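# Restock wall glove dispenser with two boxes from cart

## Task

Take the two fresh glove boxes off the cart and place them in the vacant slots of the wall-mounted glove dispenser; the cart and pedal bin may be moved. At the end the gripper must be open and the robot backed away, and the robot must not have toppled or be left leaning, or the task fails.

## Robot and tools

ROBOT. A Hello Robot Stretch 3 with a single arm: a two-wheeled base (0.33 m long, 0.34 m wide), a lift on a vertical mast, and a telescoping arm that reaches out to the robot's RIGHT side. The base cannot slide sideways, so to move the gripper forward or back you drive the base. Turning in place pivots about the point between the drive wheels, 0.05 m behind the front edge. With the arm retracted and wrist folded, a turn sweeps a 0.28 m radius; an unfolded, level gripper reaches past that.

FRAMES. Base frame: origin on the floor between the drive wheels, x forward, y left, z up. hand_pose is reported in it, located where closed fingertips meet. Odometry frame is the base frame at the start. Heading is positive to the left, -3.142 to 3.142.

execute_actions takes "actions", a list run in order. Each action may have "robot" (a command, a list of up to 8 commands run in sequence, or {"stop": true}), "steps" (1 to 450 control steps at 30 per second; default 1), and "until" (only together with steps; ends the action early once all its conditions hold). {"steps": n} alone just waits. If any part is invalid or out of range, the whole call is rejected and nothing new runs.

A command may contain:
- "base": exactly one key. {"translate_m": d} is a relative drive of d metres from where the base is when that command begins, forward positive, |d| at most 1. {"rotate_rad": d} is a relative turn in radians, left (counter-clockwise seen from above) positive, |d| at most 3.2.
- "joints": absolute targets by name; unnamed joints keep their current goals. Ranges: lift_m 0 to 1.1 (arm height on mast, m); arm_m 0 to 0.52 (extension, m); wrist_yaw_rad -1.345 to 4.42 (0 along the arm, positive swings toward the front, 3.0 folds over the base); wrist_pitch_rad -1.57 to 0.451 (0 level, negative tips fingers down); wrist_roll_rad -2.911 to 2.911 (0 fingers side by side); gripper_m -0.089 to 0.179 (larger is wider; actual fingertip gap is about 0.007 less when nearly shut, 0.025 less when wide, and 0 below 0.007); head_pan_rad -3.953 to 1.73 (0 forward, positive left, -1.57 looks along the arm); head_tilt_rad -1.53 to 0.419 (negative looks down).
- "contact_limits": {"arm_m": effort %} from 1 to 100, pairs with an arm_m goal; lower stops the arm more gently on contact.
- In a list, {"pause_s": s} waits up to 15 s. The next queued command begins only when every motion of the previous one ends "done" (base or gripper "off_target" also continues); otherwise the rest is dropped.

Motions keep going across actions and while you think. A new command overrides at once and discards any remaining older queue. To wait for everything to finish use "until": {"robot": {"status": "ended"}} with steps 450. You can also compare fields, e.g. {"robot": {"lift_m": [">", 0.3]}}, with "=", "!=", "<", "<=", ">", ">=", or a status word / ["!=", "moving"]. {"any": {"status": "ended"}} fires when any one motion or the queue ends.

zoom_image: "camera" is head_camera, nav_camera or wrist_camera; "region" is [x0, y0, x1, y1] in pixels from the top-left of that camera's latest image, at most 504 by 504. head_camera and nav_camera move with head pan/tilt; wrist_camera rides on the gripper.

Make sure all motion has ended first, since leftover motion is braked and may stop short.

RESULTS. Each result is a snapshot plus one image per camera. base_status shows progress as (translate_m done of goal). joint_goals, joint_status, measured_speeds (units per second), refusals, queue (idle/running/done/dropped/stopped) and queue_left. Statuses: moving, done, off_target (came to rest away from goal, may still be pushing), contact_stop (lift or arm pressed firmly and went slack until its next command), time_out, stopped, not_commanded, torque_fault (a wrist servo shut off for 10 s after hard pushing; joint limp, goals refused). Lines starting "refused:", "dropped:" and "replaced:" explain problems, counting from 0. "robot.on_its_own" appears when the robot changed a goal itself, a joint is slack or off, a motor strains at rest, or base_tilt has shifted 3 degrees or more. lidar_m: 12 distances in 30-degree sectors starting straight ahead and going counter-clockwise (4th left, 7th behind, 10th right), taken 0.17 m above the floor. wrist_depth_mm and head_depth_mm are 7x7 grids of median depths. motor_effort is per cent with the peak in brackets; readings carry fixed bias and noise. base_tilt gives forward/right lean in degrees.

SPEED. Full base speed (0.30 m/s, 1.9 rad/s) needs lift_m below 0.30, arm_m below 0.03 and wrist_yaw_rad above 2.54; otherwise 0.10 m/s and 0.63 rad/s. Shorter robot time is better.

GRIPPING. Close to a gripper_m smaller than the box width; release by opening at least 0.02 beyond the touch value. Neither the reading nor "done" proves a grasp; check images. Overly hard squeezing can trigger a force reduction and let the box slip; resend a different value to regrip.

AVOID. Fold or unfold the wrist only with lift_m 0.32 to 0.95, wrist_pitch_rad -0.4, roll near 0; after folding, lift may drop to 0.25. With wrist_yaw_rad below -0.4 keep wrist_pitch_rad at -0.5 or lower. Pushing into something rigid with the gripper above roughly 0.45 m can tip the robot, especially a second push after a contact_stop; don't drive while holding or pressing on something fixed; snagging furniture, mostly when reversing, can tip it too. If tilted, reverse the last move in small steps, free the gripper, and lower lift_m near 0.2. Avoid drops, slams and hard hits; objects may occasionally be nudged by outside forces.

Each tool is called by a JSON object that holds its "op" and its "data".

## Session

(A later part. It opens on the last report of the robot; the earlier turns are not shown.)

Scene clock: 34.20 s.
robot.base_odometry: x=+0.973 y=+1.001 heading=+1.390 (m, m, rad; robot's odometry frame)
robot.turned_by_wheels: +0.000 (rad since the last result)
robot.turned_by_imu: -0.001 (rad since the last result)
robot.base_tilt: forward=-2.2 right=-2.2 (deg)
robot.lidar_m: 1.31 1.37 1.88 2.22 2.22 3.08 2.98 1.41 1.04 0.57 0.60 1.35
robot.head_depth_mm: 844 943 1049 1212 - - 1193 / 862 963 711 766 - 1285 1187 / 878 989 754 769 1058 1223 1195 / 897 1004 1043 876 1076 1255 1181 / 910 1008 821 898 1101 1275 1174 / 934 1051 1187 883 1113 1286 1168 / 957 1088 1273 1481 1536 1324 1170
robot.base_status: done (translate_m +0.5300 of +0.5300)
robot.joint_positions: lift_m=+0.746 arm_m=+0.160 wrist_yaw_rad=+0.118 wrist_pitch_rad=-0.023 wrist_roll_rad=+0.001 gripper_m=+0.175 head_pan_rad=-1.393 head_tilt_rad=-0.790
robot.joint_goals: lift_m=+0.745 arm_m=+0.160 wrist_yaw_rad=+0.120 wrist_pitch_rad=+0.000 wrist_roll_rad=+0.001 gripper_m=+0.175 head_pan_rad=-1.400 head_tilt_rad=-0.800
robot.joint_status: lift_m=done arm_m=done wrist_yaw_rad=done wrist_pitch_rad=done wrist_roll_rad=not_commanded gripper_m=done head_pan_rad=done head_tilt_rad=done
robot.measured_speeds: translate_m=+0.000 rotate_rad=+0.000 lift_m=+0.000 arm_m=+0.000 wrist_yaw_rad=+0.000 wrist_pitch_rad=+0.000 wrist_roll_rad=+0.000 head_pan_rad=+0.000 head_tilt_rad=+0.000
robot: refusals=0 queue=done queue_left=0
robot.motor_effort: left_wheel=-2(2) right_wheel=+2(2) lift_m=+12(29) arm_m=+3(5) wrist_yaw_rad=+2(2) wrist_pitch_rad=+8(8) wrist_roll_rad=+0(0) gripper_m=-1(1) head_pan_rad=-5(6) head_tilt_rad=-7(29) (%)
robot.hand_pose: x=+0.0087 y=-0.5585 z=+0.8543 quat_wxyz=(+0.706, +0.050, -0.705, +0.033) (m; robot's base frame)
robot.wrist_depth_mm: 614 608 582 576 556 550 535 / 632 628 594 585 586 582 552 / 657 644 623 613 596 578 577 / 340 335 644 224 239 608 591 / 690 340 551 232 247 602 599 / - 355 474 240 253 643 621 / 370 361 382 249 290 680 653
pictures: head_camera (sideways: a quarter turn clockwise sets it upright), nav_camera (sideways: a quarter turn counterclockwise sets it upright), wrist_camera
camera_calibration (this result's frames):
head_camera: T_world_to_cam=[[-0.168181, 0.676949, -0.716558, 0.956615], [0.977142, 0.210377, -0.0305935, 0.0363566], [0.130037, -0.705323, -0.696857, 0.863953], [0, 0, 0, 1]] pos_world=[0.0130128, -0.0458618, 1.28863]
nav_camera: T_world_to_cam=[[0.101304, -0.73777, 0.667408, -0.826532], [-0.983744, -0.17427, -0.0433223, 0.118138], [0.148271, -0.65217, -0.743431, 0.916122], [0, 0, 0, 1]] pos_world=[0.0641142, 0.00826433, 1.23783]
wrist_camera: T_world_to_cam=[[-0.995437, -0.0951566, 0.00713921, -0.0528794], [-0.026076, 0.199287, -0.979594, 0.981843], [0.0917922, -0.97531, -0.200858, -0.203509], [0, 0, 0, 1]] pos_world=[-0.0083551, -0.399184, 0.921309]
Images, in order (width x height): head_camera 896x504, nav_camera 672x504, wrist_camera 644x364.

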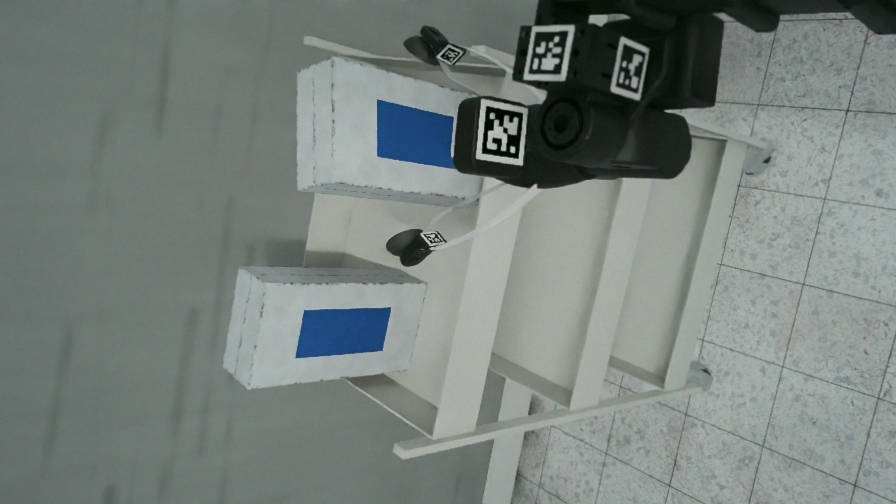

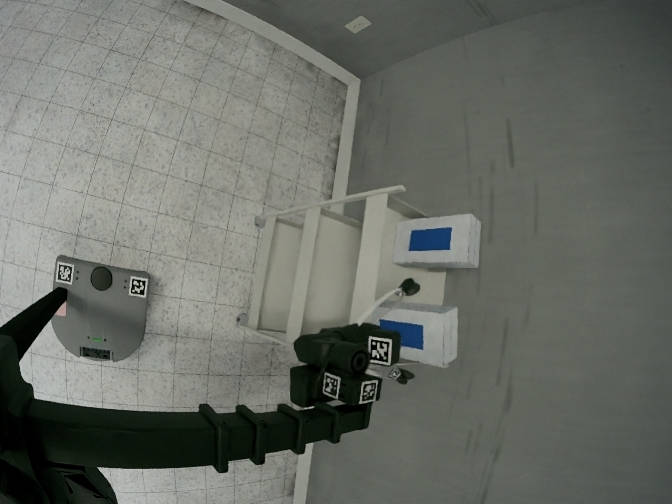

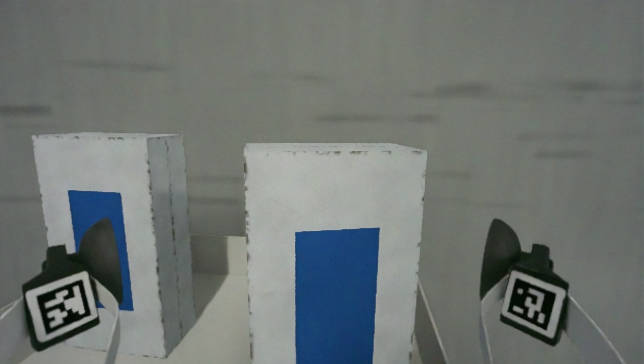

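{"op": "execute_actions", "data": {"actions": [{"robot":{"joints":{"arm_m":0.262},"base":{"translate_m":-0.005}},"steps":200,"until":{"robot":{"status":"ended"}}}]}}

Scene clock: 36.23 s.
robot.base_odometry: x=+0.972 y=+0.996 heading=+1.390 (m, m, rad; robot's odometry frame)
robot.turned_by_wheels: +0.000 (rad since the last result)
robot.turned_by_imu: -0.001 (rad since the last result)
robot.base_tilt: forward=-2.2 right=-2.2 (deg)
robot.lidar_m: 1.31 1.37 1.89 2.22 2.23 3.08 2.99 1.41 1.04 0.57 0.60 1.36
robot.head_depth_mm: 842 950 1045 1180 1500 1355 1184 / 860 967 714 - 1053 1301 1184 / 878 987 715 775 1055 1232 1186 / 897 1006 1038 897 1076 1262 1180 / 916 1014 822 896 1098 1271 1178 / 935 1057 1168 909 1100 1285 1172 / 960 1088 1276 1479 1535 1326 1169
robot.base_status: done (translate_m -0.0050 of -0.0050)
robot.joint_positions: lift_m=+0.746 arm_m=+0.262 wrist_yaw_rad=+0.118 wrist_pitch_rad=-0.023 wrist_roll_rad=+0.001 gripper_m=+0.175 head_pan_rad=-1.393 head_tilt_rad=-0.790
robot.joint_goals: lift_m=+0.745 arm_m=+0.262 wrist_yaw_rad=+0.120 wrist_pitch_rad=+0.000 wrist_roll_rad=+0.001 gripper_m=+0.175 head_pan_rad=-1.400 head_tilt_rad=-0.800
robot.joint_status: lift_m=done arm_m=done wrist_yaw_rad=done wrist_pitch_rad=done wrist_roll_rad=not_commanded gripper_m=done head_pan_rad=done head_tilt_rad=done
robot.measured_speeds: translate_m=+0.000 rotate_rad=+0.000 lift_m=+0.000 arm_m=+0.000 wrist_yaw_rad=+0.000 wrist_pitch_rad=+0.000 wrist_roll_rad=+0.000 head_pan_rad=+0.000 head_tilt_rad=+0.000
robot: refusals=0 queue=done queue_left=0
robot.motor_effort: left_wheel=-2(5) right_wheel=+2(4) lift_m=+12(12) arm_m=+3(1) wrist_yaw_rad=+1(1) wrist_pitch_rad=+8(8) wrist_roll_rad=+0(0) gripper_m=+1(0) head_pan_rad=-4(4) head_tilt_rad=-6(7) (%)
robot.hand_pose: x=+0.0087 y=-0.6605 z=+0.8543 quat_wxyz=(+0.706, +0.050, -0.705, +0.033) (m; robot's base frame)
robot.wrist_depth_mm: 508 500 496 480 464 464 447 / 540 521 501 487 487 474 457 / 527 533 514 513 497 477 477 / 224 260 119 125 133 515 489 / 232 117 119 126 134 511 492 / - 120 123 131 138 545 516 / 252 268 127 135 144 550 525
pictures: head_camera (sideways: a quarter turn clockwise sets it upright), nav_camera (sideways: a quarter turn counterclockwise sets it upright), wrist_camera
camera_calibration (this result's frames):
head_camera: T_world_to_cam=[[-0.168182, 0.676966, -0.716542, 0.956594], [0.977142, 0.210375, -0.0305927, 0.0363556], [0.130032, -0.705308, -0.696873, 0.863974], [0, 0, 0, 1]] pos_world=[0.0130127, -0.0458615, 1.28863]
nav_camera: T_world_to_cam=[[0.101305, -0.737785, 0.667391, -0.82651], [-0.983745, -0.174267, -0.0433222, 0.118138], [0.148267, -0.652154, -0.743446, 0.916141], [0, 0, 0, 1]] pos_world=[0.064114, 0.00826562, 1.23783]
wrist_camera: T_world_to_cam=[[-0.995437, -0.0951581, 0.00713915, -0.0625855], [-0.0260756, 0.19928, -0.979596, 1.00217], [0.0917937, -0.975311, -0.200852, -0.302992], [0, 0, 0, 1]] pos_world=[-0.00835498, -0.501179, 0.921309]
Images, in order (width x height): head_camera 896x504, nav_camera 672x504, wrist_camera 644x364.

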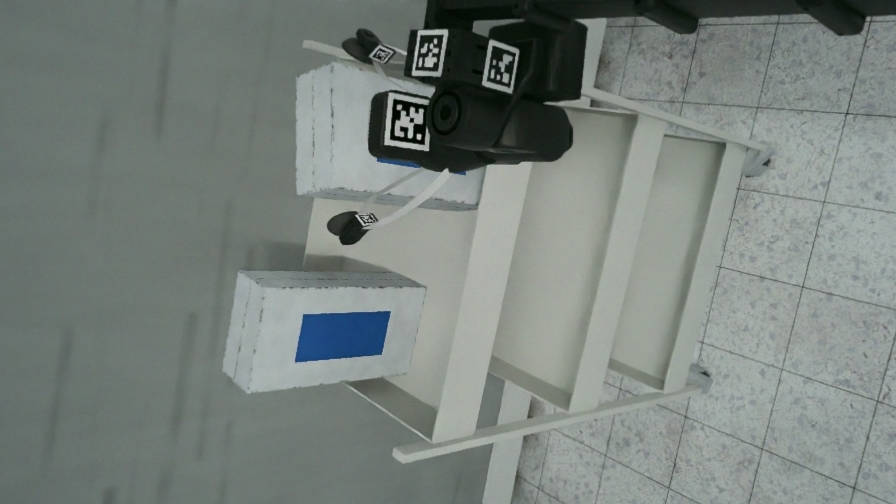

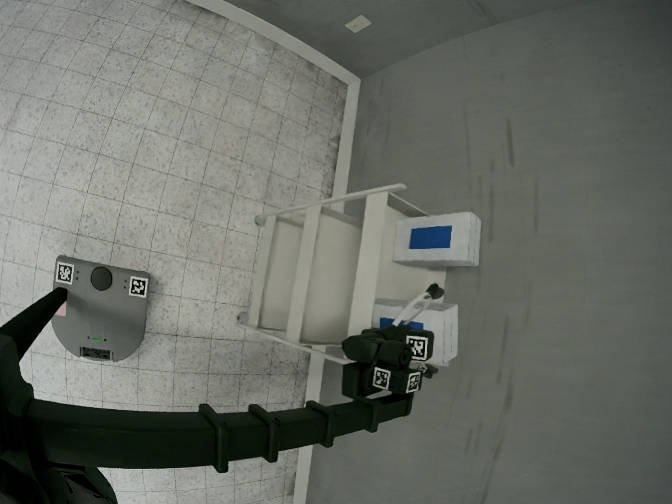

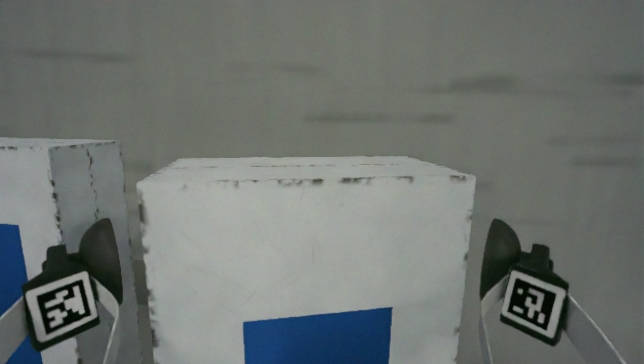

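{"op": "execute_actions", "data": {"actions": [{"robot":[{"joints":{"arm_m":0.278}},{"joints":{"gripper_m":0.09}},{"pause_s":0.7},{"joints":{"lift_m":0.80}}],"steps":300,"until":{"robot":{"status":"ended"}}}]}}

Scene clock: 40.47 s.
robot.base_odometry: x=+0.972 y=+0.996 heading=+1.390 (m, m, rad; robot's odometry frame)
robot.turned_by_wheels: +0.000 (rad since the last result)
robot.turned_by_imu: -0.001 (rad since the last result)
robot.base_tilt: forward=-2.2 right=-2.3 (deg)
robot.lidar_m: 1.31 1.36 1.89 2.21 2.22 3.08 2.99 1.41 1.04 0.56 0.60 1.36
robot.head_depth_mm: 845 943 1031 - 1464 1362 1192 / 862 964 669 - 1037 1305 1186 / 880 990 700 764 1057 1222 1185 / 898 1008 1044 897 1071 1261 1180 / 912 1010 821 892 1087 1277 1178 / 937 1048 1164 905 1104 1287 1170 / 957 1095 1267 1488 1532 1324 1160
robot.base_status: done (translate_m -0.0050 of -0.0050)
robot.joint_positions: lift_m=+0.799 arm_m=+0.278 wrist_yaw_rad=+0.120 wrist_pitch_rad=-0.076 wrist_roll_rad=+0.001 gripper_m=+0.091 head_pan_rad=-1.393 head_tilt_rad=-0.790
robot.joint_goals: lift_m=+0.800 arm_m=+0.278 wrist_yaw_rad=+0.120 wrist_pitch_rad=+0.000 wrist_roll_rad=+0.001 gripper_m=+0.090 head_pan_rad=-1.400 head_tilt_rad=-0.800
robot.joint_status: lift_m=done arm_m=done wrist_yaw_rad=done wrist_pitch_rad=done wrist_roll_rad=not_commanded gripper_m=done head_pan_rad=done head_tilt_rad=done
robot.measured_speeds: translate_m=+0.000 rotate_rad=+0.000 lift_m=+0.000 arm_m=+0.000 wrist_yaw_rad=+0.000 wrist_pitch_rad=+0.000 wrist_roll_rad=+0.000 head_pan_rad=+0.000 head_tilt_rad=+0.000
robot: refusals=0 queue=done queue_left=0
robot.motor_effort: left_wheel=-2(2) right_wheel=+2(2) lift_m=+32(33) arm_m=+3(5) wrist_yaw_rad=+0(1) wrist_pitch_rad=+25(26) wrist_roll_rad=+0(0) gripper_m=-16(91) head_pan_rad=-4(5) head_tilt_rad=-7(7) (%)
robot.hand_pose: x=+0.0090 y=-0.6745 z=+0.8946 quat_wxyz=(+0.707, +0.069, -0.704, +0.015) (m; robot's base frame)
robot.wrist_depth_mm: 480 470 459 456 450 432 426 / 501 499 485 464 465 448 436 / 526 503 495 489 479 466 458 / 271 522 132 123 131 482 472 / 225 106 110 118 129 510 486 / 230 105 112 120 130 521 515 / 239 267 113 121 132 544 531
pictures: head_camera (sideways: a quarter turn clockwise sets it upright), nav_camera (sideways: a quarter turn counterclockwise sets it upright), wrist_camera
camera_calibration (this result's frames):
head_camera: T_world_to_cam=[[-0.168182, 0.676965, -0.716542, 0.956594], [0.977142, 0.210376, -0.0305927, 0.0363556], [0.130033, -0.705308, -0.696873, 0.863974], [0, 0, 0, 1]] pos_world=[0.0130127, -0.0458615, 1.28863]
nav_camera: T_world_to_cam=[[0.101305, -0.737785, 0.667391, -0.82651], [-0.983745, -0.174267, -0.0433222, 0.118138], [0.148267, -0.652154, -0.743446, 0.916141], [0, 0, 0, 1]] pos_world=[0.064114, 0.00826564, 1.23783]
wrist_camera: T_world_to_cam=[[-0.995187, -0.0976435, 0.00833077, -0.0666577], [-0.0326767, 0.250491, -0.967567, 1.06826], [0.0923899, -0.963182, -0.252476, -0.25426], [0, 0, 0, 1]] pos_world=[-0.00793847, -0.518998, 0.969977]
Images, in order (width x height): head_camera 896x504, nav_camera 672x504, wrist_camera 644x364.

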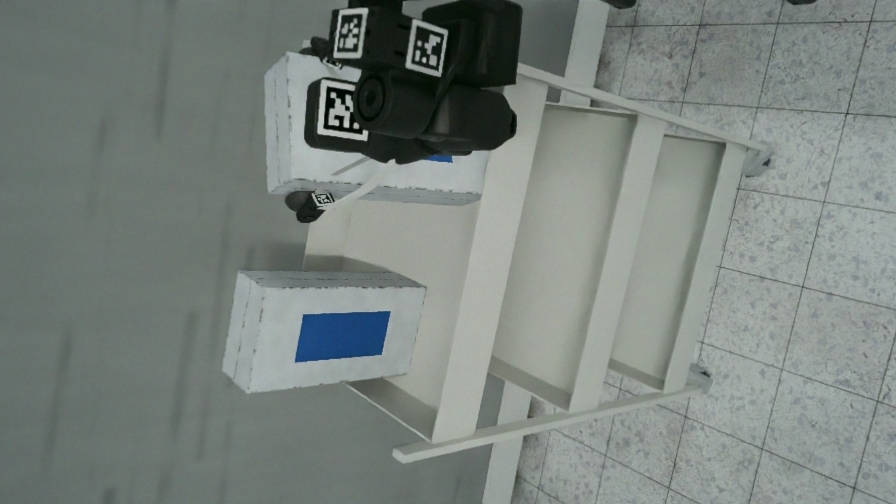

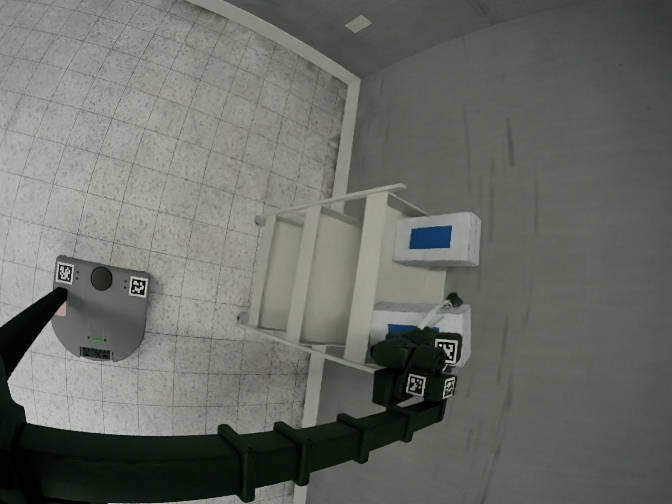

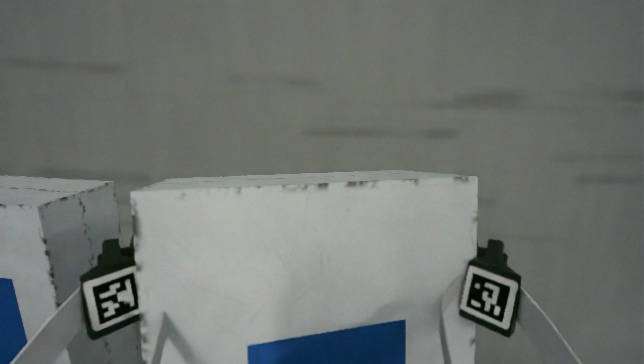

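{"op": "execute_actions", "data": {"actions": [{"robot":[{"joints":{"lift_m":0.93,"wrist_pitch_rad":0.05}},{"joints":{"arm_m":0.02,"wrist_yaw_rad":0.0,"head_pan_rad":-1.5,"head_tilt_rad":-0.6},"base":{"translate_m":0.6}},{"base":{"rotate_rad":1.58}},{"base":{"translate_m":0.88}}],"steps":450,"until":{"robot":{"status":"ended"}}},{"steps":450,"until":{"robot":{"status":"ended"}}}]}}

Scene clock: 42.67 s.
robot.base_odometry: x=+0.972 y=+0.996 heading=+1.390 (m, m, rad; robot's odometry frame)
robot.turned_by_wheels: +0.000 (rad since the last result)
robot.turned_by_imu: -0.001 (rad since the last result)
robot.base_tilt: forward=-2.2 right=-2.2 (deg)
robot.lidar_m: 1.31 1.37 1.89 2.22 2.22 3.08 2.99 1.41 1.04 0.57 0.60 1.36
robot.head_depth_mm: 840 - - 1243 1465 1359 1191 / 854 - 672 904 1035 1302 1184 / 878 607 668 880 1053 1230 1184 / 898 1004 1045 897 1072 1264 1183 / 913 1006 827 893 1093 1278 1176 / 935 1055 1162 901 1089 1280 1176 / 956 1089 1262 1469 1539 1334 1168
robot.base_status: done (translate_m -0.0050 of -0.0050)
robot.joint_positions: lift_m=+0.929 arm_m=+0.278 wrist_yaw_rad=+0.120 wrist_pitch_rad=-0.030 wrist_roll_rad=+0.001 gripper_m=+0.091 head_pan_rad=-1.393 head_tilt_rad=-0.790
robot.joint_goals: lift_m=+0.930 arm_m=+0.278 wrist_yaw_rad=+0.120 wrist_pitch_rad=+0.050 wrist_roll_rad=+0.001 gripper_m=+0.090 head_pan_rad=-1.400 head_tilt_rad=-0.800
robot.joint_status: lift_m=done arm_m=done wrist_yaw_rad=done wrist_pitch_rad=off_target wrist_roll_rad=not_commanded gripper_m=done head_pan_rad=done head_tilt_rad=done
robot.measured_speeds: translate_m=+0.000 rotate_rad=+0.000 lift_m=+0.000 arm_m=+0.000 wrist_yaw_rad=+0.000 wrist_pitch_rad=+0.000 wrist_roll_rad=+0.000 head_pan_rad=+0.000 head_tilt_rad=+0.000
robot: refusals=0 queue=dropped queue_left=0
robot.motor_effort: left_wheel=-2(2) right_wheel=+2(3) lift_m=+32(34) arm_m=+3(3) wrist_yaw_rad=+0(0) wrist_pitch_rad=+26(29) wrist_roll_rad=+0(0) gripper_m=-16(15) head_pan_rad=-4(5) head_tilt_rad=-7(6) (%)
robot.hand_pose: x=+0.0092 y=-0.6762 z=+1.0362 quat_wxyz=(+0.706, +0.053, -0.705, +0.032) (m; robot's base frame)
robot.wrist_depth_mm: 481 482 473 457 451 438 431 / 506 497 481 469 465 452 443 / 532 520 502 487 489 468 458 / 542 531 136 123 131 485 480 / 564 106 110 119 129 494 486 / 589 106 112 120 130 515 494 / 305 279 112 121 130 543 527
pictures: head_camera (sideways: a quarter turn clockwise sets it upright), nav_camera (sideways: a quarter turn counterclockwise sets it upright), wrist_camera
dropped: robot: command 0 of its queue: wrist_pitch_rad: off_target
camera_calibration (this result's frames):
head_camera: T_world_to_cam=[[-0.168182, 0.676966, -0.716542, 0.956594], [0.977142, 0.210376, -0.0305927, 0.0363556], [0.130033, -0.705308, -0.696873, 0.863974], [0, 0, 0, 1]] pos_world=[0.0130127, -0.0458615, 1.28863]
nav_camera: T_world_to_cam=[[0.101306, -0.737785, 0.667391, -0.82651], [-0.983745, -0.174267, -0.0433222, 0.118138], [0.148267, -0.652154, -0.743446, 0.916141], [0, 0, 0, 1]] pos_world=[0.064114, 0.00826564, 1.23783]
wrist_camera: T_world_to_cam=[[-0.995226, -0.0973253, 0.00729747, -0.0665036], [-0.0273346, 0.206177, -0.978133, 1.18673], [0.0936925, -0.973663, -0.207853, -0.273497], [0, 0, 0, 1]] pos_world=[-0.00812273, -0.517442, 1.10442]
Images, in order (width x height): head_camera 896x504, nav_camera 672x504, wrist_camera 644x364.

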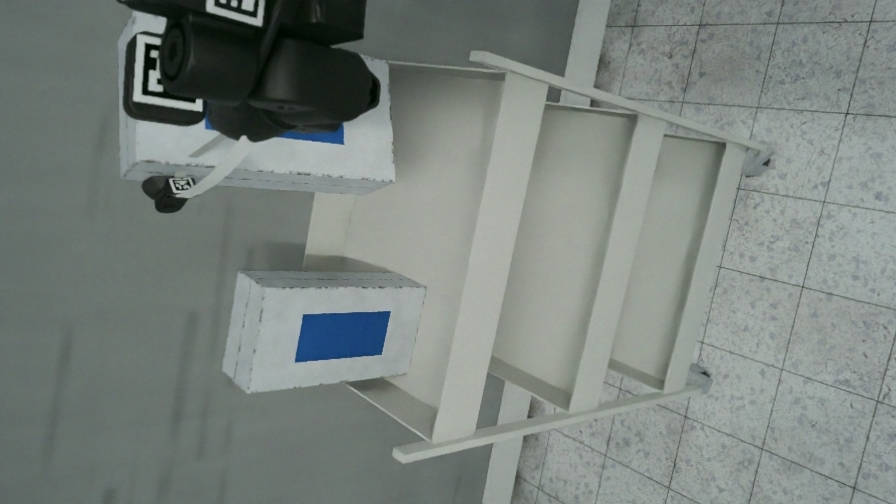

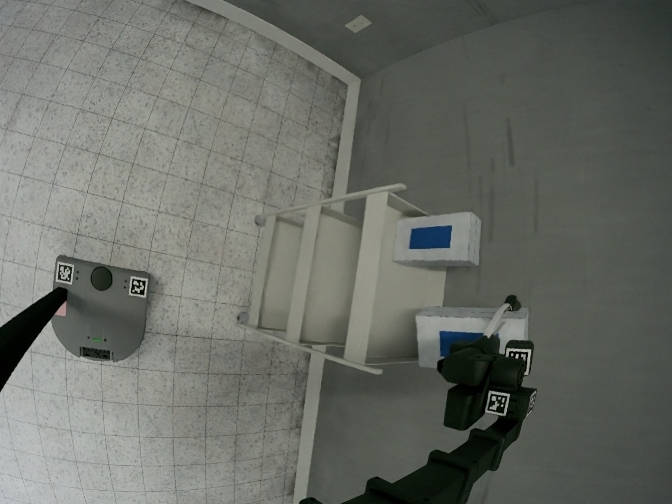

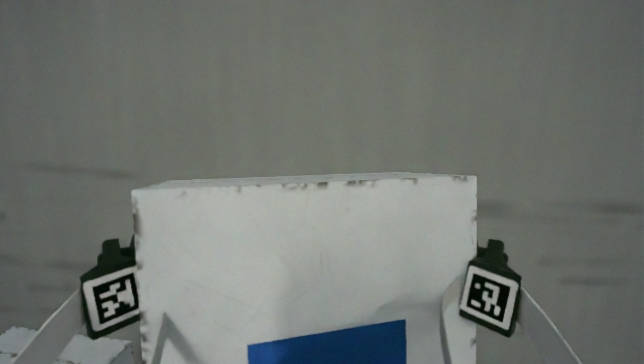

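{"op": "execute_actions", "data": {"actions": [{"robot":{"joints":{"arm_m":0.02,"wrist_yaw_rad":0.0,"head_pan_rad":-1.5,"head_tilt_rad":-0.6}},"steps":200,"until":{"robot":{"status":"ended"}}},{"robot":[{"base":{"translate_m":0.6}},{"base":{"rotate_rad":1.59}},{"base":{"translate_m":0.88}}],"steps":450,"until":{"robot":{"status":"ended"}}},{"steps":450,"until":{"robot":{"status":"ended"}}}]}}

Scene clock: 66.20 s.
robot.base_odometry: x=+0.212 y=+1.728 heading=+2.980 (m, m, rad; robot's odometry frame)
robot.turned_by_wheels: +1.590 (rad since the last result)
robot.turned_by_imu: +1.558 (rad since the last result)
robot.base_tilt: forward=-2.2 right=-2.2 (deg)
robot.lidar_m: 1.87 1.70 1.84 3.53 2.60 1.50 1.47 1.02 0.76 0.74 0.78 1.09
robot.head_depth_mm: 596 652 716 758 861 - - / 603 659 727 407 - - - / 610 668 739 401 - - - / 619 676 750 421 438 1053 1234 / 624 684 759 851 970 1127 1245 / 632 693 770 865 875 1156 1260 / 642 705 782 879 884 1174 1275
robot.base_status: done (translate_m +0.8800 of +0.8800)
robot.joint_positions: lift_m=+0.929 arm_m=+0.020 wrist_yaw_rad=+0.001 wrist_pitch_rad=-0.030 wrist_roll_rad=+0.001 gripper_m=+0.091 head_pan_rad=-1.493 head_tilt_rad=-0.606
robot.joint_goals: lift_m=+0.930 arm_m=+0.020 wrist_yaw_rad=+0.000 wrist_pitch_rad=+0.050 wrist_roll_rad=+0.001 gripper_m=+0.090 head_pan_rad=-1.500 head_tilt_rad=-0.600
robot.joint_status: lift_m=done arm_m=done wrist_yaw_rad=done wrist_pitch_rad=off_target wrist_roll_rad=not_commanded gripper_m=done head_pan_rad=done head_tilt_rad=done
robot.measured_speeds: translate_m=+0.000 rotate_rad=+0.000 lift_m=+0.000 arm_m=+0.000 wrist_yaw_rad=+0.000 wrist_pitch_rad=+0.000 wrist_roll_rad=+0.000 head_pan_rad=+0.000 head_tilt_rad=+0.000
robot: refusals=0 queue=done queue_left=0
robot.motor_effort: left_wheel=-2(6) right_wheel=+1(5) lift_m=+32(32) arm_m=-2(4) wrist_yaw_rad=-1(6) wrist_pitch_rad=+26(26) wrist_roll_rad=+0(0) gripper_m=-16(16) head_pan_rad=-4(21) head_tilt_rad=+3(25) (%)
robot.hand_pose: x=-0.0212 y=-0.4207 z=+1.0363 quat_wxyz=(+0.707, +0.011, -0.707, -0.010) (m; robot's base frame)
robot.wrist_depth_mm: 439 441 447 447 453 451 459 / 459 463 464 464 468 467 472 / 465 466 473 478 479 486 484 / 486 491 135 122 131 501 504 / 494 106 110 119 129 511 524 / 519 105 111 120 130 530 545 / 540 506 112 120 131 552 552
pictures: head_camera (sideways: a quarter turn clockwise sets it upright), nav_camera (sideways: a quarter turn counterclockwise sets it upright), wrist_camera
camera_calibration (this result's frames):
head_camera: T_world_to_cam=[[-0.0887004, 0.547786, -0.831903, 1.10648], [0.993735, 0.10568, -0.0363682, 0.0437815], [0.0679933, -0.829917, -0.553728, 0.678144], [0, 0, 0, 1]] pos_world=[0.008529, -0.0479393, 1.29759]
nav_camera: T_world_to_cam=[[0.0167259, -0.609795, 0.792383, -0.988895], [-0.995603, -0.0832088, -0.0430195, 0.117826], [0.0921663, -0.788179, -0.608505, 0.740968], [0, 0, 0, 1]] pos_world=[0.065556, -0.00920366, 1.23954]
wrist_camera: T_world_to_cam=[[-0.999742, 0.0215206, 0.00729562, -0.0219076], [-0.00266171, 0.207944, -0.978137, 1.13449], [-0.0225672, -0.977904, -0.207833, -0.0261393], [0, 0, 0, 1]] pos_world=[-0.0194722, -0.261001, 1.10442]
Images, in order (width x height): head_camera 896x504, nav_camera 672x504, wrist_camera 644x364.

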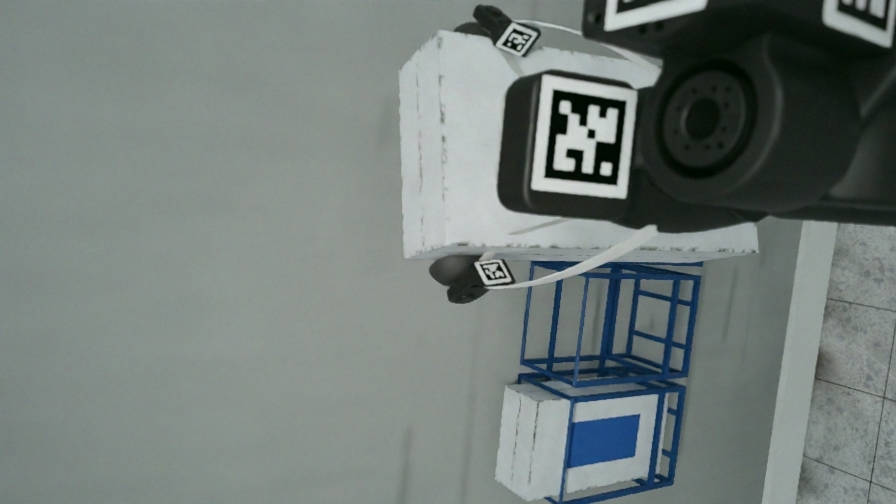

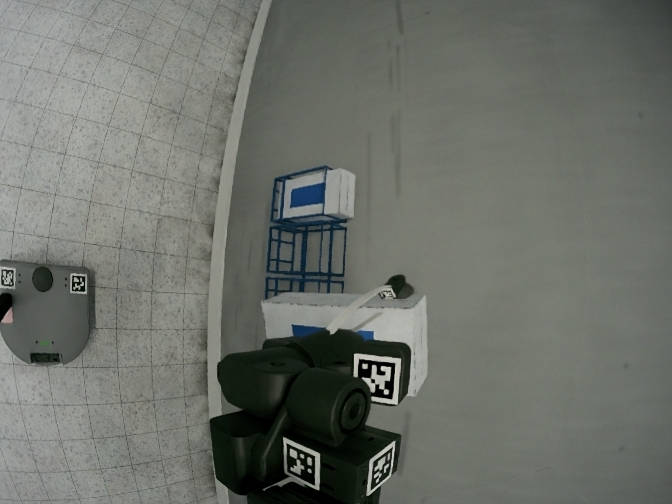

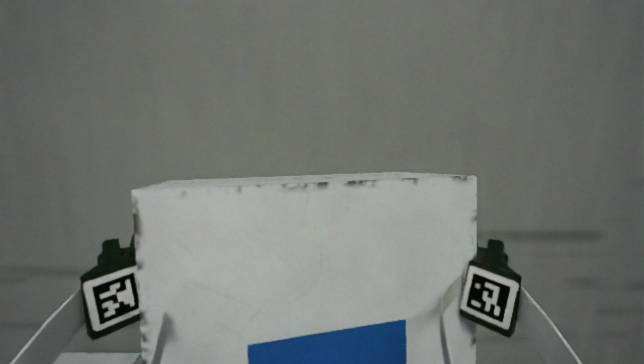

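{"op": "execute_actions", "data": {"actions": [{"robot":{"base":{"translate_m":0.175},"joints":{"lift_m":0.84,"arm_m":0.31,"head_tilt_rad":-0.85,"head_pan_rad":-1.57}},"steps":300,"until":{"robot":{"status":"ended"}}}]}}

Scene clock: 70.07 s.
robot.base_odometry: x=+0.039 y=+1.756 heading=+2.980 (m, m, rad; robot's odometry frame)
robot.turned_by_wheels: +0.000 (rad since the last result)
robot.turned_by_imu: -0.001 (rad since the last result)
robot.base_tilt: forward=-2.2 right=-2.2 (deg)
robot.lidar_m: 1.69 1.57 1.58 3.55 2.84 1.68 1.64 1.03 0.77 0.75 0.78 1.10
robot.head_depth_mm: 638 713 - - 1269 1302 1170 / 642 703 - 1005 1236 1323 1172 / 647 676 - 992 1266 1310 1171 / 652 678 770 1001 1278 1315 1160 / 654 745 848 912 1289 1302 1162 / 661 753 858 1000 1310 1301 1157 / 662 757 885 1064 1329 1291 1147
robot.base_status: done (translate_m +0.1750 of +0.1750)
robot.joint_positions: lift_m=+0.840 arm_m=+0.310 wrist_yaw_rad=+0.001 wrist_pitch_rad=-0.029 wrist_roll_rad=+0.001 gripper_m=+0.091 head_pan_rad=-1.563 head_tilt_rad=-0.839
robot.joint_goals: lift_m=+0.840 arm_m=+0.310 wrist_yaw_rad=+0.000 wrist_pitch_rad=+0.050 wrist_roll_rad=+0.001 gripper_m=+0.090 head_pan_rad=-1.570 head_tilt_rad=-0.850
robot.joint_status: lift_m=done arm_m=done wrist_yaw_rad=done wrist_pitch_rad=off_target wrist_roll_rad=not_commanded gripper_m=done head_pan_rad=done head_tilt_rad=done
robot.measured_speeds: translate_m=+0.000 rotate_rad=+0.000 lift_m=+0.000 arm_m=+0.000 wrist_yaw_rad=+0.000 wrist_pitch_rad=+0.000 wrist_roll_rad=+0.000 head_pan_rad=+0.000 head_tilt_rad=+0.000
robot: refusals=0 queue=done queue_left=0
robot.motor_effort: left_wheel=-2(3) right_wheel=+1(6) lift_m=+15(31) arm_m=+3(6) wrist_yaw_rad=-1(1) wrist_pitch_rad=+26(26) wrist_roll_rad=+0(0) gripper_m=-16(16) head_pan_rad=-5(18) head_tilt_rad=-7(31) (%)
robot.hand_pose: x=-0.0212 y=-0.7101 z=+0.9474 quat_wxyz=(+0.707, +0.011, -0.707, -0.010) (m; robot's base frame)
robot.wrist_depth_mm: 179 178 180 180 181 182 183 / 184 184 185 187 187 187 189 / 189 189 190 192 192 195 194 / 195 195 135 122 131 199 201 / 203 106 111 119 129 205 208 / 209 106 111 120 130 213 216 / 216 215 112 120 131 224 225
pictures: head_camera (sideways: a quarter turn clockwise sets it upright), nav_camera (sideways: a quarter turn counterclockwise sets it upright), wrist_camera
camera_calibration (this result's frames):
head_camera: T_world_to_cam=[[-0.0514503, 0.730245, -0.681245, 0.909885], [0.998639, 0.0434404, -0.0288562, 0.0339618], [0.0085215, -0.681803, -0.731486, 0.909732], [0, 0, 0, 1]] pos_world=[0.00514596, -0.045656, 1.28629]
nav_camera: T_world_to_cam=[[-0.0247738, -0.77638, 0.629779, -0.776732], [-0.999064, -0.00312513, -0.0431531, 0.118008], [0.0354713, -0.630258, -0.775575, 0.958609], [0, 0, 0, 1]] pos_world=[0.0646518, 0.0015003, 1.23773]
wrist_camera: T_world_to_cam=[[-0.999741, 0.0215692, 0.00728084, -0.0149955], [-0.00265145, 0.207326, -0.978268, 1.10746], [-0.02261, -0.978034, -0.207215, -0.328225], [0, 0, 0, 1]] pos_world=[-0.0194764, -0.550297, 1.01549]
Images, in order (width x height): head_camera 896x504, nav_camera 672x504, wrist_camera 644x364.

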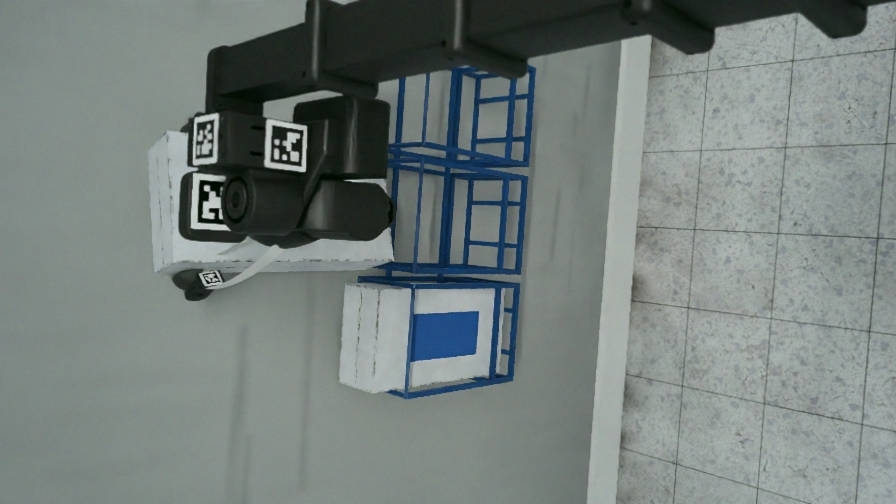

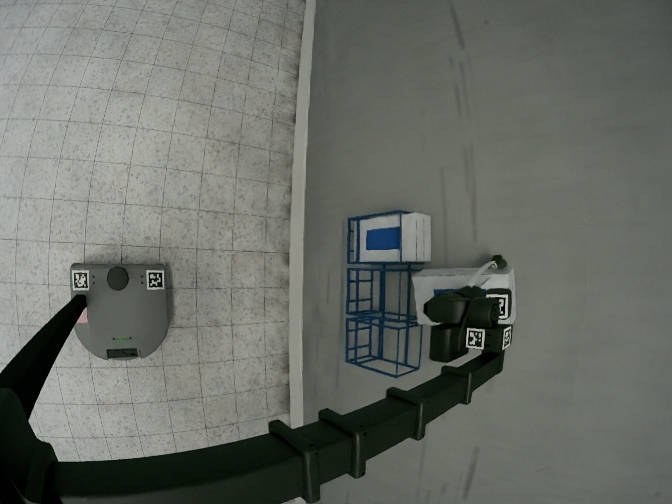

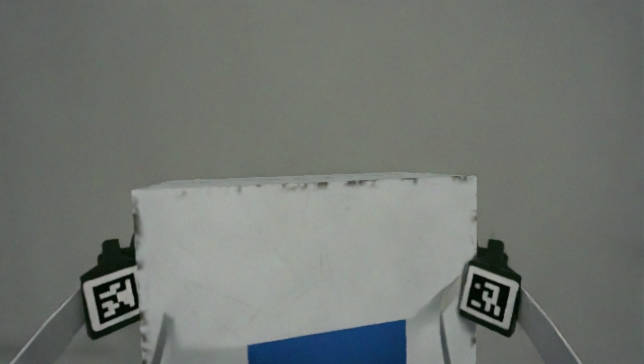

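{"op": "execute_actions", "data": {"actions": [{"robot":{"base":{"translate_m":0.006},"joints":{"arm_m":0.325}},"steps":100,"until":{"robot":{"status":"ended"}}},{"robot":{"joints":{"lift_m":0.80}},"steps":100,"until":{"robot":{"status":"ended"}}}]}}

{"op": "zoom_image", "data": {"camera": "head_camera", "region": [300,120,560,420]}}

Scene clock: 72.50 s.
robot.base_odometry: x=+0.033 y=+1.757 heading=+2.980 (m, m, rad; robot's odometry frame)
robot.turned_by_wheels: +0.000 (rad since the last result)
robot.turned_by_imu: -0.001 (rad since the last result)
robot.base_tilt: forward=-2.2 right=-2.3 (deg)
robot.lidar_m: 1.69 1.57 1.58 3.53 2.84 1.68 1.65 1.03 0.77 0.75 0.78 1.10
robot.head_depth_mm: 641 725 822 - - - 1189 / 642 721 - 1033 1244 1317 1166 / 649 695 - 1009 1261 1316 1163 / 651 706 844 953 1287 1314 1159 / 657 747 846 910 1295 1303 1159 / 663 753 857 1015 1320 1304 1156 / 667 762 883 1065 1324 1288 1155
robot.base_status: done (translate_m +0.0060 of +0.0060)
robot.joint_positions: lift_m=+0.800 arm_m=+0.324 wrist_yaw_rad=-0.017 wrist_pitch_rad=+0.005 wrist_roll_rad=-0.007 gripper_m=+0.091 head_pan_rad=-1.563 head_tilt_rad=-0.839
robot.joint_goals: lift_m=+0.800 arm_m=+0.325 wrist_yaw_rad=+0.000 wrist_pitch_rad=+0.050 wrist_roll_rad=-0.007 gripper_m=+0.090 head_pan_rad=-1.570 head_tilt_rad=-0.850
robot.joint_status: lift_m=done arm_m=done wrist_yaw_rad=done wrist_pitch_rad=off_target wrist_roll_rad=not_commanded gripper_m=done head_pan_rad=done head_tilt_rad=done
robot.measured_speeds: translate_m=+0.000 rotate_rad=+0.000 lift_m=+0.000 arm_m=+0.000 wrist_yaw_rad=+0.000 wrist_pitch_rad=+0.000 wrist_roll_rad=+0.000 head_pan_rad=+0.000 head_tilt_rad=+0.000
robot: refusals=0 queue=done queue_left=0
robot.on_its_own: wrist_yaw_rad is at rest, and its effort (+13) is outside its rest range (-12 to +12)
robot.motor_effort: left_wheel=-2(4) right_wheel=+1(5) lift_m=+13(16) arm_m=+11(11) wrist_yaw_rad=+13(12) wrist_pitch_rad=+15(34) wrist_roll_rad=+3(3) gripper_m=-17(19) head_pan_rad=-5(5) head_tilt_rad=-7(7) (%)
robot.hand_pose: x=-0.0257 y=-0.7251 z=+0.9165 quat_wxyz=(+0.710, -0.008, -0.704, -0.004) (m; robot's base frame)
robot.wrist_depth_mm: 168 168 170 172 174 175 177 / 172 173 174 176 178 180 181 / 175 177 179 180 182 184 186 / 180 180 136 133 130 188 192 / 184 102 105 112 121 192 196 / 188 103 108 115 124 198 204 / - 196 110 118 127 206 208
pictures: head_camera (sideways: a quarter turn clockwise sets it upright), nav_camera (sideways: a quarter turn counterclockwise sets it upright), wrist_camera
camera_calibration (this result's frames):
head_camera: T_world_to_cam=[[-0.0514493, 0.730247, -0.681243, 0.909882], [0.998639, 0.0434392, -0.0288561, 0.0339617], [0.00852059, -0.681801, -0.731488, 0.909735], [0, 0, 0, 1]] pos_world=[0.0051459, -0.0456559, 1.28629]
nav_camera: T_world_to_cam=[[-0.0247748, -0.776381, 0.629777, -0.77673], [-0.999064, -0.00312371, -0.0431531, 0.118008], [0.0354705, -0.630256, -0.775577, 0.958611], [0, 0, 0, 1]] pos_world=[0.0646518, 0.00150038, 1.23773]
wrist_camera: T_world_to_cam=[[-0.999107, 0.0396999, 0.0144616, -0.012441], [-0.0073676, 0.173332, -0.984836, 1.06157], [-0.0416045, -0.984063, -0.172885, -0.385784], [0, 0, 0, 1]] pos_world=[-0.020659, -0.563147, 0.978956]
Images, in order (width x height): head_camera 896x504, nav_camera 672x504, wrist_camera 644x364.

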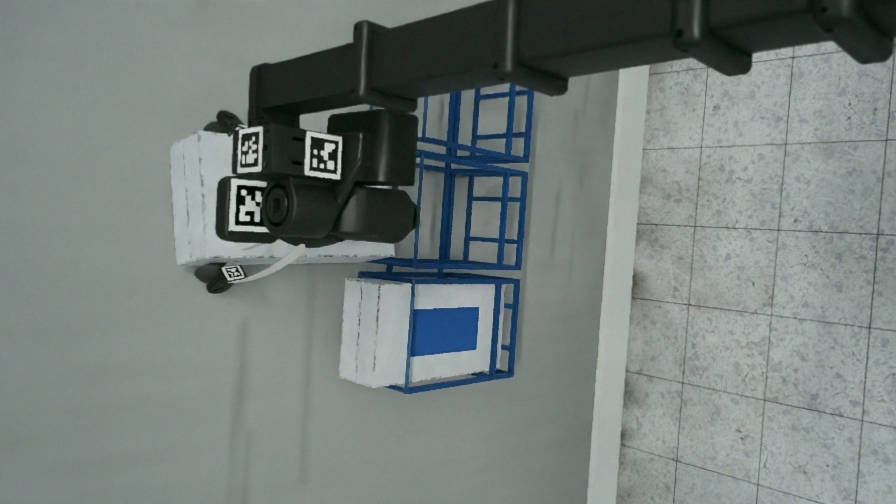

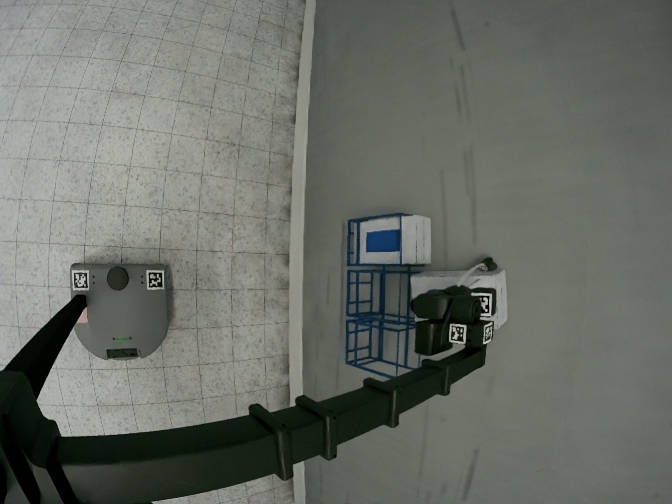

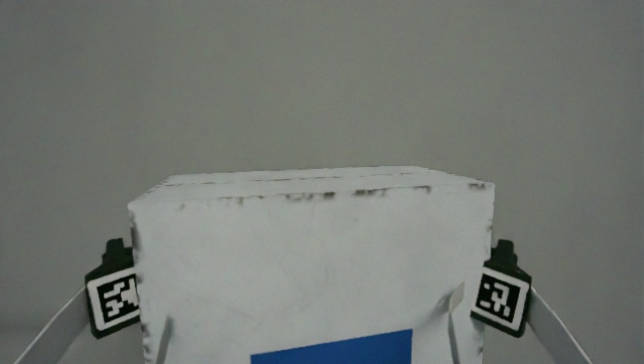

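Region (300, 120, 560, 420) of head_camera's 896x504 image, scaled by 1.680, with more detail than that image has; it fills the left 437 columns of this view, and the rest is white.

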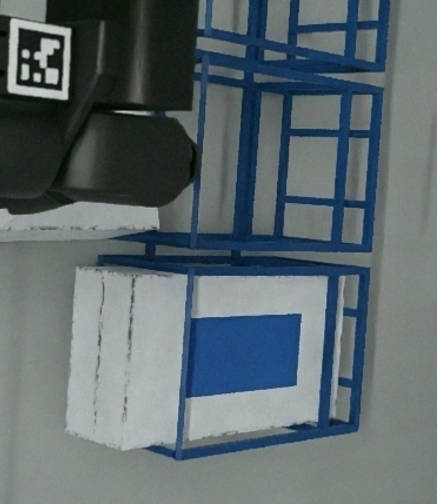

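{"op": "execute_actions", "data": {"actions": [{"robot":{"joints":{"lift_m":0.83}},"steps":100,"until":{"robot":{"status":"ended"}}},{"robot":{"base":{"translate_m":-0.018},"joints":{"head_pan_rad":-1.25}},"steps":100,"until":{"robot":{"status":"ended"}}}]}}

{"op": "zoom_image", "data": {"camera": "head_camera", "region": [250,150,650,504]}}

Scene clock: 74.73 s.
robot.base_odometry: x=+0.051 y=+1.754 heading=+2.980 (m, m, rad; robot's odometry frame)
robot.turned_by_wheels: +0.001 (rad since the last result)
robot.turned_by_imu: +0.000 (rad since the last result)
robot.base_tilt: forward=-2.2 right=-2.3 (deg)
robot.lidar_m: 1.71 1.58 1.60 3.54 2.82 1.66 1.63 1.03 0.77 0.75 0.78 1.10
robot.head_depth_mm: 627 678 692 943 1109 1277 1177 / 649 728 814 962 1179 1312 1162 / 673 762 859 906 1264 1314 1165 / 699 794 915 1059 1352 1306 1166 / 725 827 969 1161 1412 1301 1159 / 752 870 1013 1237 1452 1300 1154 / 786 912 1077 1323 1476 1300 1150
robot.base_status: done (translate_m -0.0180 of -0.0180)
robot.joint_positions: lift_m=+0.829 arm_m=+0.324 wrist_yaw_rad=+0.015 wrist_pitch_rad=-0.080 wrist_roll_rad=+0.010 gripper_m=+0.091 head_pan_rad=-1.257 head_tilt_rad=-0.839
robot.joint_goals: lift_m=+0.830 arm_m=+0.325 wrist_yaw_rad=+0.000 wrist_pitch_rad=+0.050 wrist_roll_rad=+0.010 gripper_m=+0.090 head_pan_rad=-1.250 head_tilt_rad=-0.850
robot.joint_status: lift_m=done arm_m=done wrist_yaw_rad=done wrist_pitch_rad=off_target wrist_roll_rad=not_commanded gripper_m=done head_pan_rad=done head_tilt_rad=done
robot.measured_speeds: translate_m=+0.000 rotate_rad=+0.000 lift_m=+0.000 arm_m=+0.000 wrist_yaw_rad=+0.000 wrist_pitch_rad=+0.000 wrist_roll_rad=+0.000 head_pan_rad=+0.000 head_tilt_rad=+0.000
robot: refusals=0 queue=done queue_left=0
robot.on_its_own: wrist_pitch_rad is at rest, and its effort (+42) is outside its rest range (-20 to +32)
robot.motor_effort: left_wheel=+4(7) right_wheel=-9(11) lift_m=+34(35) arm_m=+9(11) wrist_yaw_rad=-10(12) wrist_pitch_rad=+42(43) wrist_roll_rad=-4(3) gripper_m=-18(19) head_pan_rad=+5(37) head_tilt_rad=-6(7) (%)
robot.hand_pose: x=-0.0177 y=-0.7225 z=+0.9234 quat_wxyz=(+0.704, +0.034, -0.709, -0.024) (m; robot's base frame)
robot.wrist_depth_mm: 165 164 164 163 164 165 165 / 170 170 170 171 171 170 171 / 178 178 177 177 178 177 178 / 185 183 141 141 143 183 185 / 191 97 103 111 121 190 194 / 200 100 107 116 125 200 203 / - 105 111 120 130 213 211
pictures: head_camera (sideways: a quarter turn clockwise sets it upright), nav_camera (sideways: a quarter turn counterclockwise sets it upright), wrist_camera
camera_calibration (this result's frames):
head_camera: T_world_to_cam=[[-0.269102, 0.680802, -0.681244, 0.91121], [0.939134, 0.342338, -0.0288561, 0.0343247], [0.21357, -0.647544, -0.731488, 0.908484], [0, 0, 0, 1]] pos_world=[0.0189477, -0.0438214, 1.28629]
nav_camera: T_world_to_cam=[[0.210322, -0.74776, 0.629777, -0.778164], [-0.951686, -0.304025, -0.0431531, 0.117719], [0.223736, -0.590274, -0.775576, 0.957462], [0, 0, 0, 1]] pos_world=[0.0614783, 0.0190739, 1.23773]
wrist_camera: T_world_to_cam=[[-0.999964, 0.00840957, -0.000571307, -0.0133971], [0.00270985, 0.256562, -0.966524, 1.1114], [-0.00798147, -0.966491, -0.256575, -0.291096], [0, 0, 0, 1]] pos_world=[-0.0187317, -0.566371, 0.999495]
Images, in order (width x height): head_camera 896x504, nav_camera 672x504, wrist_camera 644x364.

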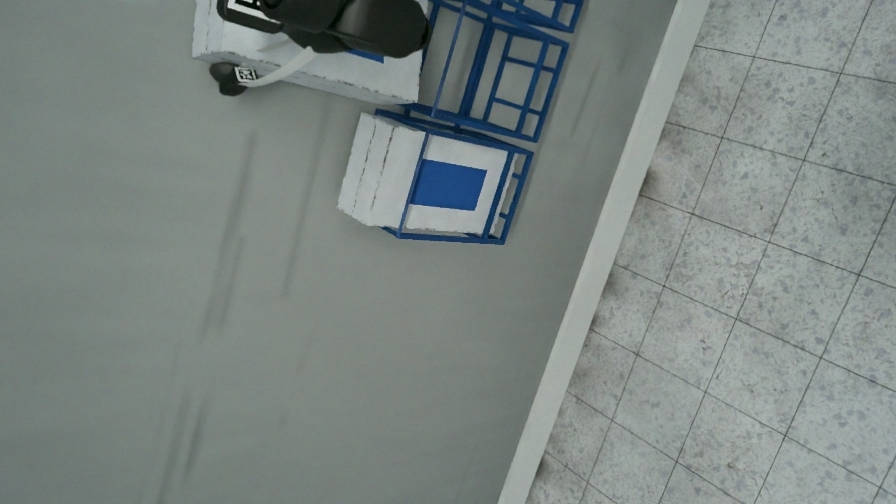

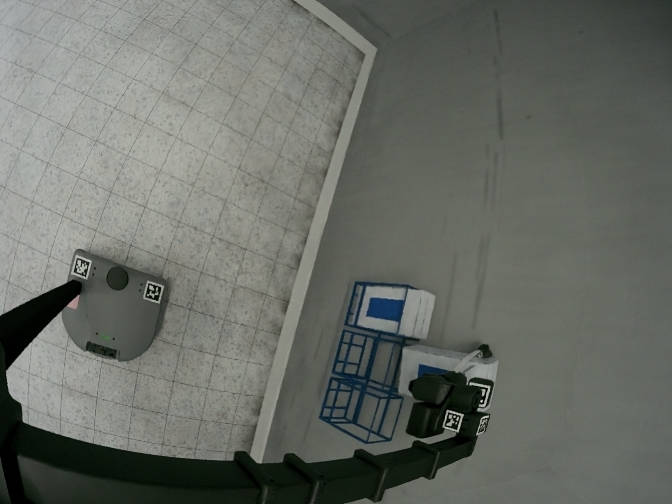

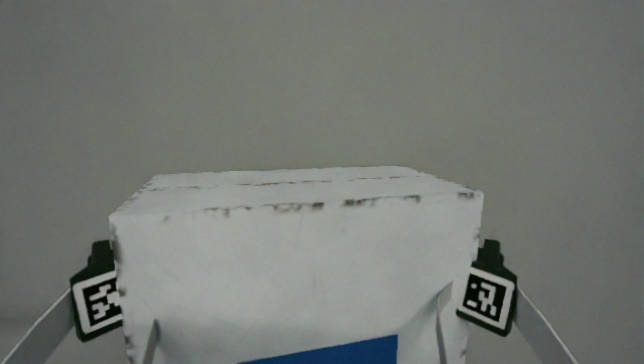

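Region (250, 150, 650, 504) of head_camera's 896x504 image, scaled by 1.260, with more detail than that image has; it fills the top 446 rows of this view, and the rest is white.

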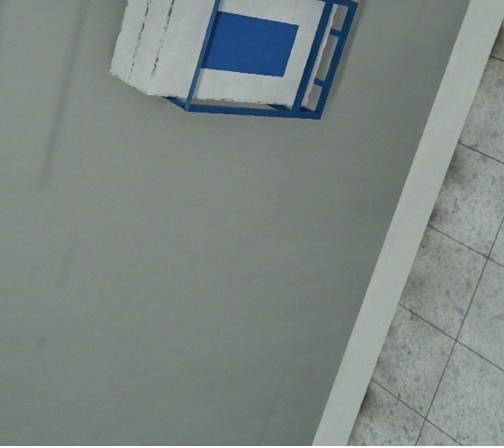

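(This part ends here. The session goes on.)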